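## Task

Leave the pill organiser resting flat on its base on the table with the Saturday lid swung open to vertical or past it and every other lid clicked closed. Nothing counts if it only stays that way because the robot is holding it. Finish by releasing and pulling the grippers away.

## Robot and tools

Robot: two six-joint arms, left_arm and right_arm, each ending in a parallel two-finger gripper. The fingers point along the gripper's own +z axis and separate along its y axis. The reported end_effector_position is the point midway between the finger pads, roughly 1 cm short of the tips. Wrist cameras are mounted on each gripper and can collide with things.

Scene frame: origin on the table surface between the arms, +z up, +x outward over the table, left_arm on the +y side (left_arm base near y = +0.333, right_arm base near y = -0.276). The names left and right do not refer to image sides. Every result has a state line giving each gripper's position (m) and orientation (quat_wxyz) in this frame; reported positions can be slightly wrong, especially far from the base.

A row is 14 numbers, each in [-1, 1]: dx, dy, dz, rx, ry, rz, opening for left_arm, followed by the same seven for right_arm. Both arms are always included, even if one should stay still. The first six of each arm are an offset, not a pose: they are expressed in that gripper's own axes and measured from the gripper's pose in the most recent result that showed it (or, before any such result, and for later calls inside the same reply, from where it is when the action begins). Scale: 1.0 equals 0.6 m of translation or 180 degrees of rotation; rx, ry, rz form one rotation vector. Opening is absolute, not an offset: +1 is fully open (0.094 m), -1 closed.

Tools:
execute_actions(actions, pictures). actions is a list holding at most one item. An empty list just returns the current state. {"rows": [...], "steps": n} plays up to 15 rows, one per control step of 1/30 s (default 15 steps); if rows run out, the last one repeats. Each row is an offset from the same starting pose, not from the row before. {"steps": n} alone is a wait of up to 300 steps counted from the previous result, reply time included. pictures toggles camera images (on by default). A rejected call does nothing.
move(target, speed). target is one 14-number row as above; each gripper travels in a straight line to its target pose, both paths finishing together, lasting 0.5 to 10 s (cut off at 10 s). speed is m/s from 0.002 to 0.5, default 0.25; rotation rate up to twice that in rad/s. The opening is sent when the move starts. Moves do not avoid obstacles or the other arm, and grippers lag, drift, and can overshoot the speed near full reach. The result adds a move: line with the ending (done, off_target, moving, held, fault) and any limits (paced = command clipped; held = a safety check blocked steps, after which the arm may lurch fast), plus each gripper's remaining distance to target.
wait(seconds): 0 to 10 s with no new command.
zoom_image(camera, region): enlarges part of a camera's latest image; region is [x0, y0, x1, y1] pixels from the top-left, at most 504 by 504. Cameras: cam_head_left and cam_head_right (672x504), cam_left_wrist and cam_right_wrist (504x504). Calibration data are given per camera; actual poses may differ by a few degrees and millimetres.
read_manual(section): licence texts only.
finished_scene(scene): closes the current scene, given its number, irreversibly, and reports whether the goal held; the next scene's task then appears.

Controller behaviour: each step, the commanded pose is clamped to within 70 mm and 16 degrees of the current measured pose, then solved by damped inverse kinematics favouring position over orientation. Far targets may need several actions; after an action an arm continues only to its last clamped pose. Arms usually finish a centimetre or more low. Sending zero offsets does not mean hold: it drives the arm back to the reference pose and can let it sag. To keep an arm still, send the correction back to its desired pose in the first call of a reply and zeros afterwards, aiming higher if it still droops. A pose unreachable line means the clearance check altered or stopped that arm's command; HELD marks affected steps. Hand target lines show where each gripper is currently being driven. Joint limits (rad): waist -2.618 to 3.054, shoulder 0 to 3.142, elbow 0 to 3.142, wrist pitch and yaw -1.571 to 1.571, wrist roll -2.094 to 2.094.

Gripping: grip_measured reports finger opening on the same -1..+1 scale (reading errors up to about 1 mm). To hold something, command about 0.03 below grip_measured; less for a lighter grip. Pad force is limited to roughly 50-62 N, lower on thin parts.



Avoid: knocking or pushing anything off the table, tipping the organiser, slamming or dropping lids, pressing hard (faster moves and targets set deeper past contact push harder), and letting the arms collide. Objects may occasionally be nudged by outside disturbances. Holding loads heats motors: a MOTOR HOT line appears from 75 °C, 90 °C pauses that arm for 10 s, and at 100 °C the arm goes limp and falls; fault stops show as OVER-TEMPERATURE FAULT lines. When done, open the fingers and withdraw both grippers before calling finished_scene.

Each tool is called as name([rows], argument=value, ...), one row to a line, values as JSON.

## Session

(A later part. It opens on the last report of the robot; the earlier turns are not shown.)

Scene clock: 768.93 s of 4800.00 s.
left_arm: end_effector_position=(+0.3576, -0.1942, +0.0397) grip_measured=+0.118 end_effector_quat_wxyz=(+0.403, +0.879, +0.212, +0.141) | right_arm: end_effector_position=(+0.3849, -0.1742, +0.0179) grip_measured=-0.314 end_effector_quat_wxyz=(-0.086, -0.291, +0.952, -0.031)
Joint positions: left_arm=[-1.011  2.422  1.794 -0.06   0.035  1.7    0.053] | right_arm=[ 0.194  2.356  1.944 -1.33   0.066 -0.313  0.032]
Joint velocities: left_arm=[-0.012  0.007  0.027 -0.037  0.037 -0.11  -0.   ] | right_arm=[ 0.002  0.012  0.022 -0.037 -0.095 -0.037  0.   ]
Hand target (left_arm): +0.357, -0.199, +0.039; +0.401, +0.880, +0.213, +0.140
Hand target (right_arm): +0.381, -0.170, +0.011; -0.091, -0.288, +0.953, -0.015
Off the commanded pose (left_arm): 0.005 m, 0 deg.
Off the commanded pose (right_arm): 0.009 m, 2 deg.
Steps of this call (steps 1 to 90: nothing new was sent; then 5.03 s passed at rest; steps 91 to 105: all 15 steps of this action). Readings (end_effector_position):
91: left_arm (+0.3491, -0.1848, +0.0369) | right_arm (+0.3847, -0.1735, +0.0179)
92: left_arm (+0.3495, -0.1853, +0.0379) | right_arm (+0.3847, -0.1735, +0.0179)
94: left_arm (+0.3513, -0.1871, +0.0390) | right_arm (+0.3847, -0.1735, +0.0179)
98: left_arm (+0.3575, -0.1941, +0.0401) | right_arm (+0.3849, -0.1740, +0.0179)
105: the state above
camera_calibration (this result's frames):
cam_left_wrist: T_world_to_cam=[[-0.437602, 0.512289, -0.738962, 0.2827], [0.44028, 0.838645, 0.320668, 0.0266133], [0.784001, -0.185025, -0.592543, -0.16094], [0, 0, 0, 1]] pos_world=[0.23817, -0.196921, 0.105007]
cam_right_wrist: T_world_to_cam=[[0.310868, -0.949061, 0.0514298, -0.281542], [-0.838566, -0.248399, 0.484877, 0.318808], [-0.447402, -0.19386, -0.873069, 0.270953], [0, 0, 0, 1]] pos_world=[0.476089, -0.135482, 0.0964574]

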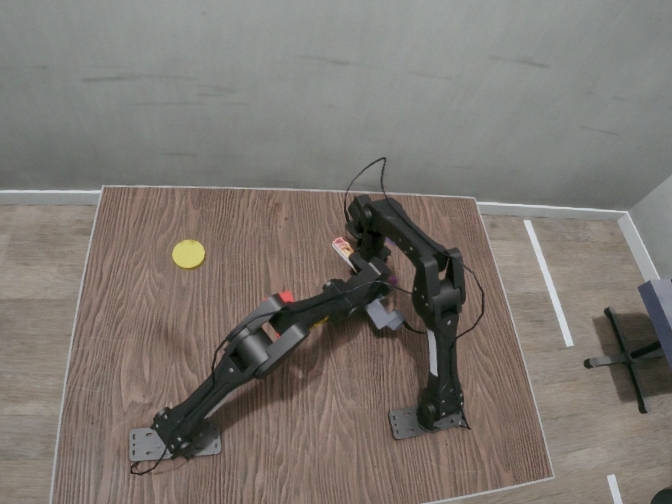

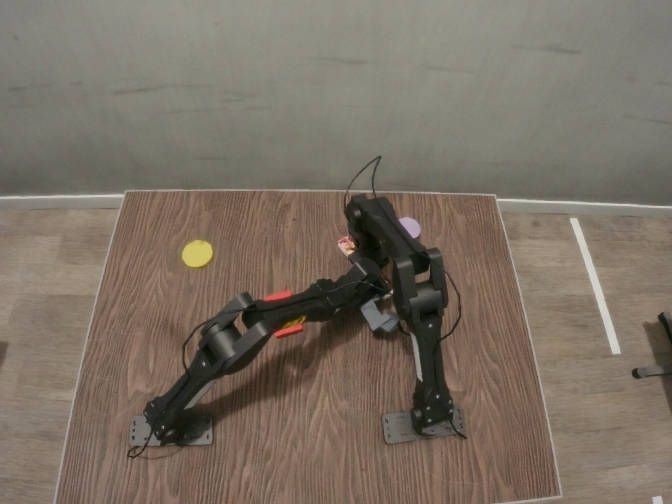

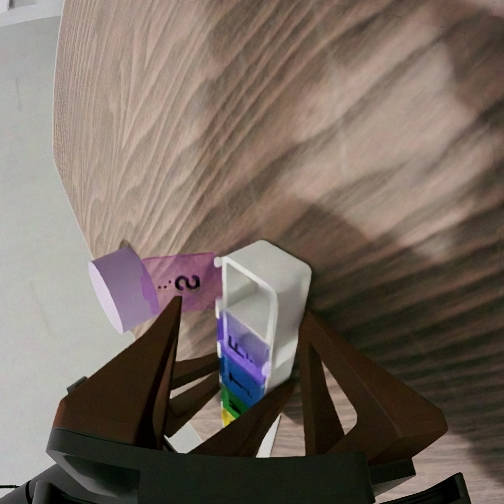

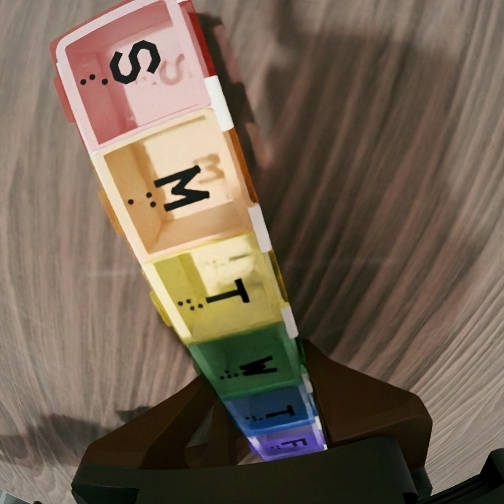

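move(target=[0,0.01,-0.14,0,0,0,0.12,0,0,0,0,0,0,-0.42], speed=0.12)

move(target=[0,0.03,-0.12,0,0,0,0.12,0,0,-0.01,0,0,0,0.35], speed=0.15)

Scene clock: 778.00 s of 4800.00 s.
left_arm: end_effector_position=(+0.3255, -0.1486, +0.0869) grip_measured=+0.118 end_effector_quat_wxyz=(+0.397, +0.882, +0.211, +0.141) | right_arm: end_effector_position=(+0.3850, -0.1745, +0.0179) grip_measured=-0.314 end_effector_quat_wxyz=(-0.086, -0.291, +0.952, -0.032)
Joint positions: left_arm=[-1.011  2.147  1.532 -0.087  0.033  1.706  0.053] | right_arm=[ 0.194  2.356  1.944 -1.33   0.068 -0.313  0.032]
Joint velocities: left_arm=[-0.007 -0.007 -0.017 -0.037  0.007  0.007 -0.   ] | right_arm=[-0.022  0.002 -0.017  0.066  0.051 -0.051  0.   ]
Hand target (left_arm): +0.324, -0.145, +0.099; +0.403, +0.879, +0.212, +0.141
Hand target (right_arm): +0.385, -0.174, +0.018; -0.086, -0.291, +0.952, -0.031
Off the commanded pose (left_arm): 0.012 m, 1 deg.
Off the commanded pose (right_arm): 0.000 m, 0 deg.
After step 90, 4.97 s passed at rest.
move: off_target (left_arm)
camera_calibration (this result's frames):
cam_left_wrist: T_world_to_cam=[[-0.439046, 0.524672, -0.729354, 0.281691], [0.443838, 0.832467, 0.331673, -0.0156629], [0.781183, -0.178095, -0.598361, -0.0968416], [0, 0, 0, 1]] pos_world=[0.206278, -0.152003, 0.152701]
cam_right_wrist: T_world_to_cam=[[0.31145, -0.948791, 0.0528646, -0.282017], [-0.838586, -0.248256, 0.484915, 0.318831], [-0.446959, -0.195358, -0.872962, 0.270518], [0, 0, 0, 1]] pos_world=[0.476112, -0.135575, 0.0964547]

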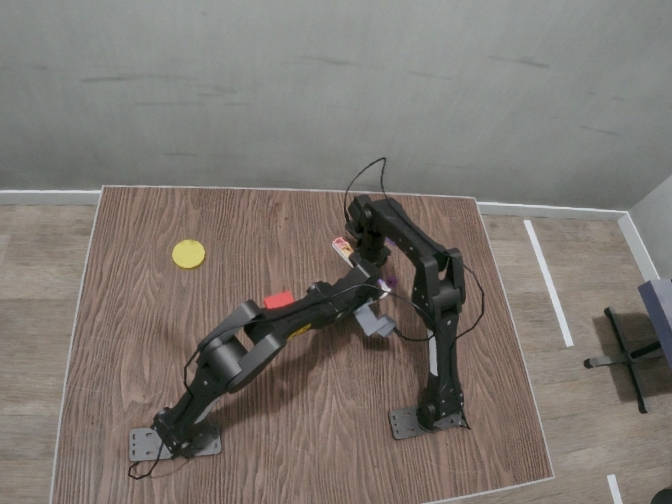

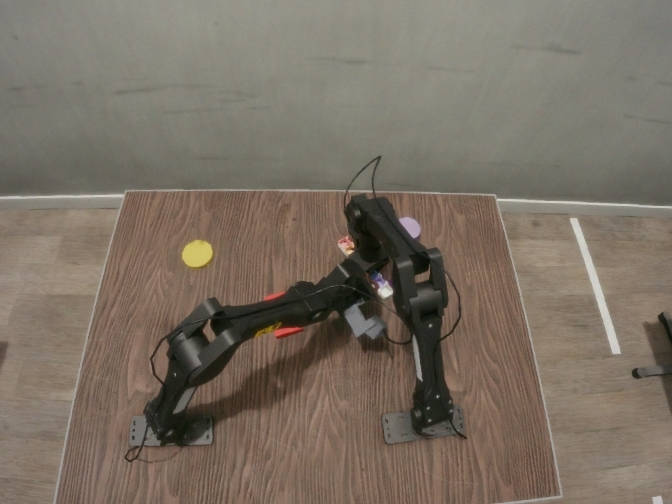

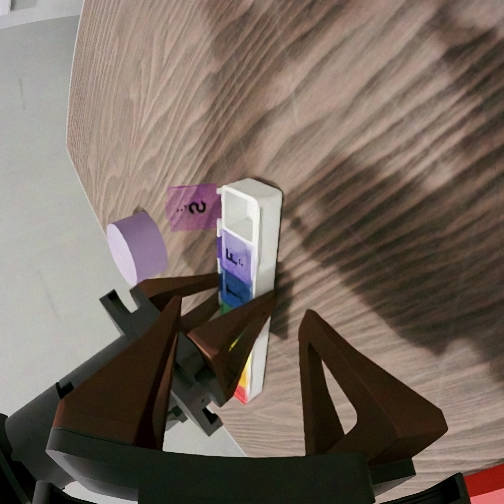

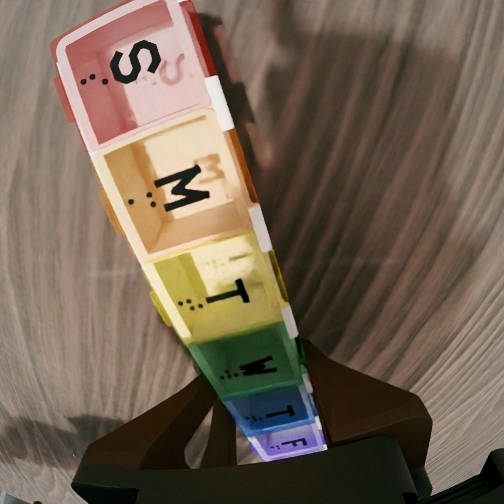

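Scene clock: 779.10 s of 4800.00 s.
left_arm: end_effector_position=(+0.3042, -0.1175, +0.1416) grip_measured=+0.118 end_effector_quat_wxyz=(+0.392, +0.884, +0.211, +0.142) | right_arm: end_effector_position=(+0.3848, -0.1758, +0.0181) grip_measured=+0.348 end_effector_quat_wxyz=(-0.087, -0.291, +0.952, -0.034)
Joint positions: left_arm=[-1.011  1.948  1.466 -0.228  0.029  1.709  0.053] | right_arm=[ 0.193  2.356  1.944 -1.332  0.071 -0.313  0.063]
Joint velocities: left_arm=[ 0.012 -0.012  0.017  0.022  0.022  0.037  0.   ] | right_arm=[-0.012 -0.002 -0.032 -0.007  0.081  0.022 -0.   ]
Hand target (left_arm): +0.300, -0.115, +0.148; +0.396, +0.882, +0.211, +0.141
Hand target (right_arm): +0.386, -0.174, +0.024; -0.086, -0.291, +0.952, -0.032
Off the commanded pose (left_arm): 0.008 m, 1 deg.
Off the commanded pose (right_arm): 0.006 m, 0 deg.
move: done
camera_calibration (this result's frames):
cam_left_wrist: T_world_to_cam=[[-0.439877, 0.530728, -0.724456, 0.296159], [0.442918, 0.829965, 0.339091, -0.0513065], [0.781237, -0.171716, -0.600152, -0.0410496], [0, 0, 0, 1]] pos_world=[0.185068, -0.121646, 0.207316]
cam_right_wrist: T_world_to_cam=[[0.31063, -0.948871, 0.056143, -0.282994], [-0.838193, -0.245585, 0.48695, 0.318533], [-0.448265, -0.19832, -0.871624, 0.27024], [0, 0, 0, 1]] pos_world=[0.476038, -0.136704, 0.0963258]

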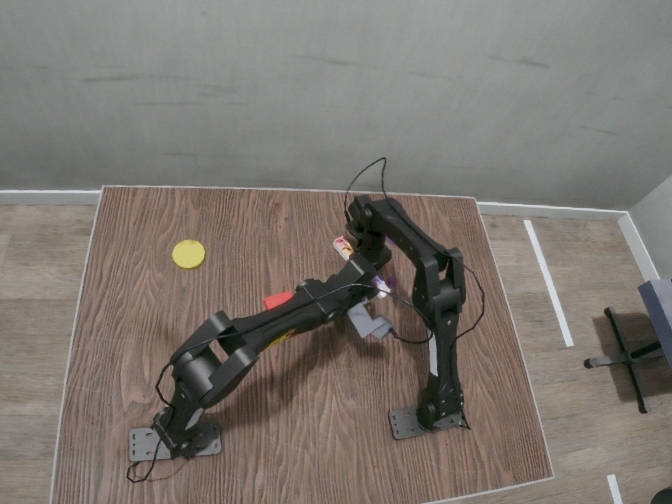

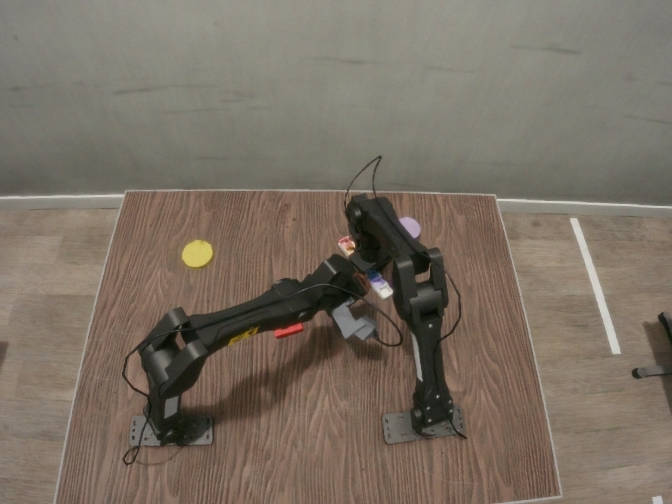

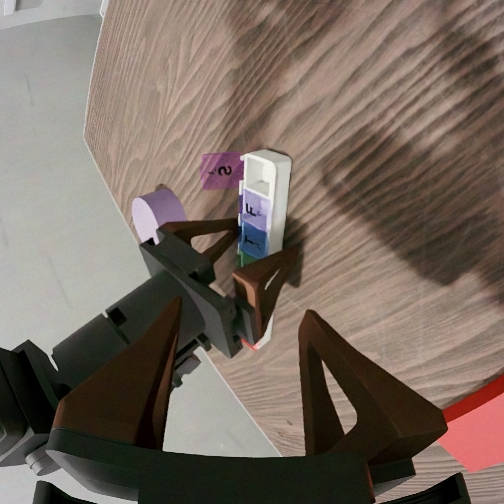

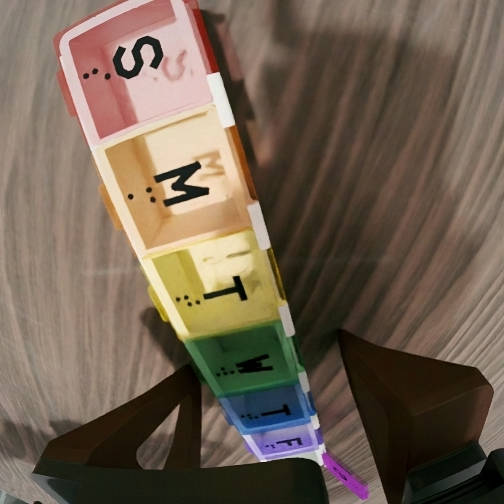

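move(target=[0,0,-0.22,0,0,0,0.12,0,0,-0.2,0,0,0,0.35], speed=0.15)

Scene clock: 783.50 s of 4800.00 s.
left_arm: end_effector_position=(+0.2502, -0.0411, +0.2228) grip_measured=+0.118 end_effector_quat_wxyz=(+0.385, +0.888, +0.208, +0.142) | right_arm: end_effector_position=(+0.3976, -0.1682, +0.1184) grip_measured=+0.348 end_effector_quat_wxyz=(-0.027, -0.293, +0.955, -0.035)
Joint positions: left_arm=[-1.011  1.566  1.346 -0.505  0.027  1.718  0.053] | right_arm=[ 0.202  2.282  2.231 -1.574  0.071 -0.311  0.063]
Joint velocities: left_arm=[-0.007  0.007  0.022 -0.037 -0.022 -0.037 -0.001] | right_arm=[-0.007 -0.017  0.007  0.022 -0.051 -0.051  0.   ]
Hand target (left_arm): +0.249, -0.035, +0.230; +0.392, +0.884, +0.211, +0.142
Hand target (right_arm): +0.400, -0.164, +0.135; -0.007, -0.294, +0.955, -0.036
Off the commanded pose (left_arm): 0.009 m, 1 deg.
Off the commanded pose (right_arm): 0.019 m, 7 deg.
joint sent to its limit (right arm) — the command would take joint 4 (wrist pitch) past its lower limit, so that joint was sent only as far as its limit.
move: off_target (right_arm)
camera_calibration (this result's frames):
cam_left_wrist: T_world_to_cam=[[-0.438741, 0.544713, -0.714699, 0.288791], [0.447341, 0.822176, 0.352013, -0.122656], [0.779354, -0.165271, -0.604395, 0.0646982], [0, 0, 0, 1]] pos_world=[0.131151, -0.0457708, 0.288678]
cam_right_wrist: T_world_to_cam=[[0.311166, -0.948404, 0.0608707, -0.286039], [-0.885951, -0.266305, 0.379701, 0.31044], [-0.3439, -0.172078, -0.923104, 0.333997], [0, 0, 0, 1]] pos_world=[0.478902, -0.131135, 0.207851]

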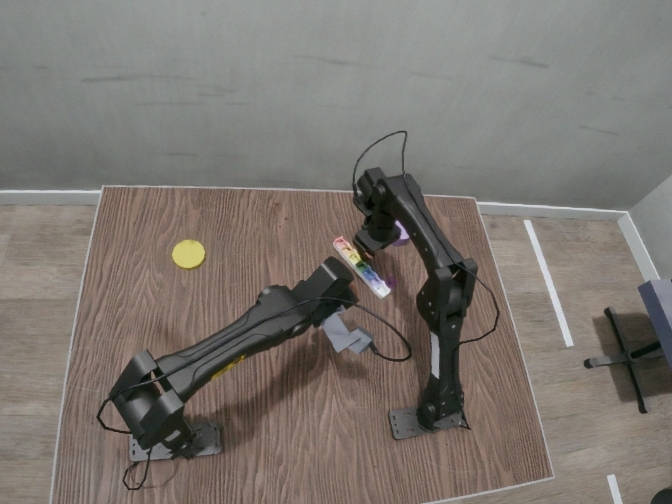

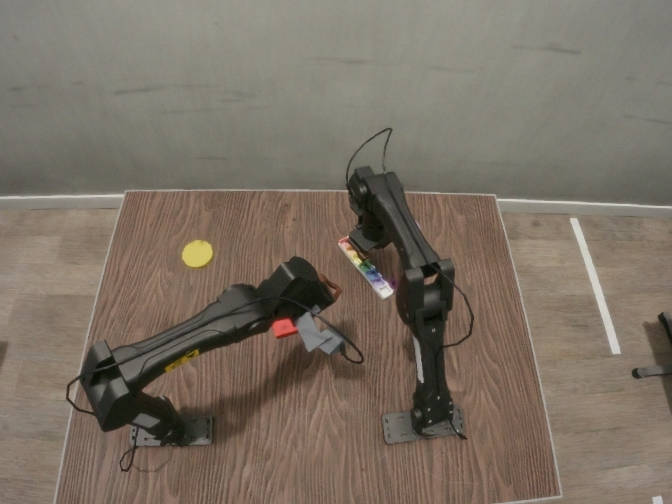

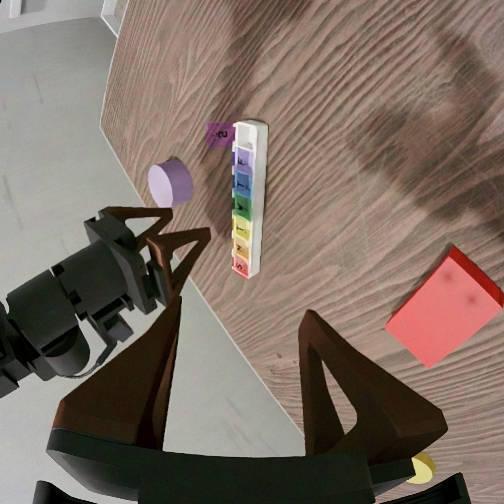

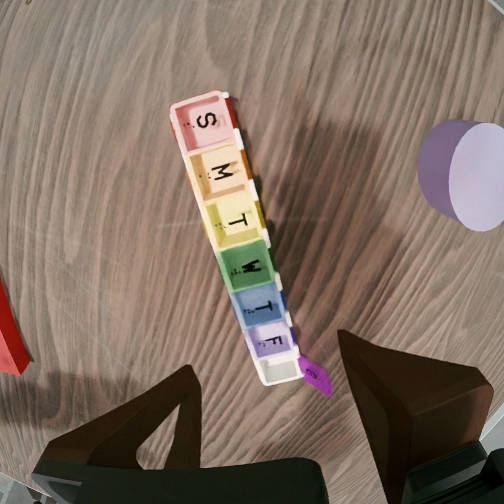

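Saturday's lid is open past upright, the other lids are shut, the organiser is flat on the table and both arms are clear.

finished_scene(scene=2)

The scene is finished: the task was done.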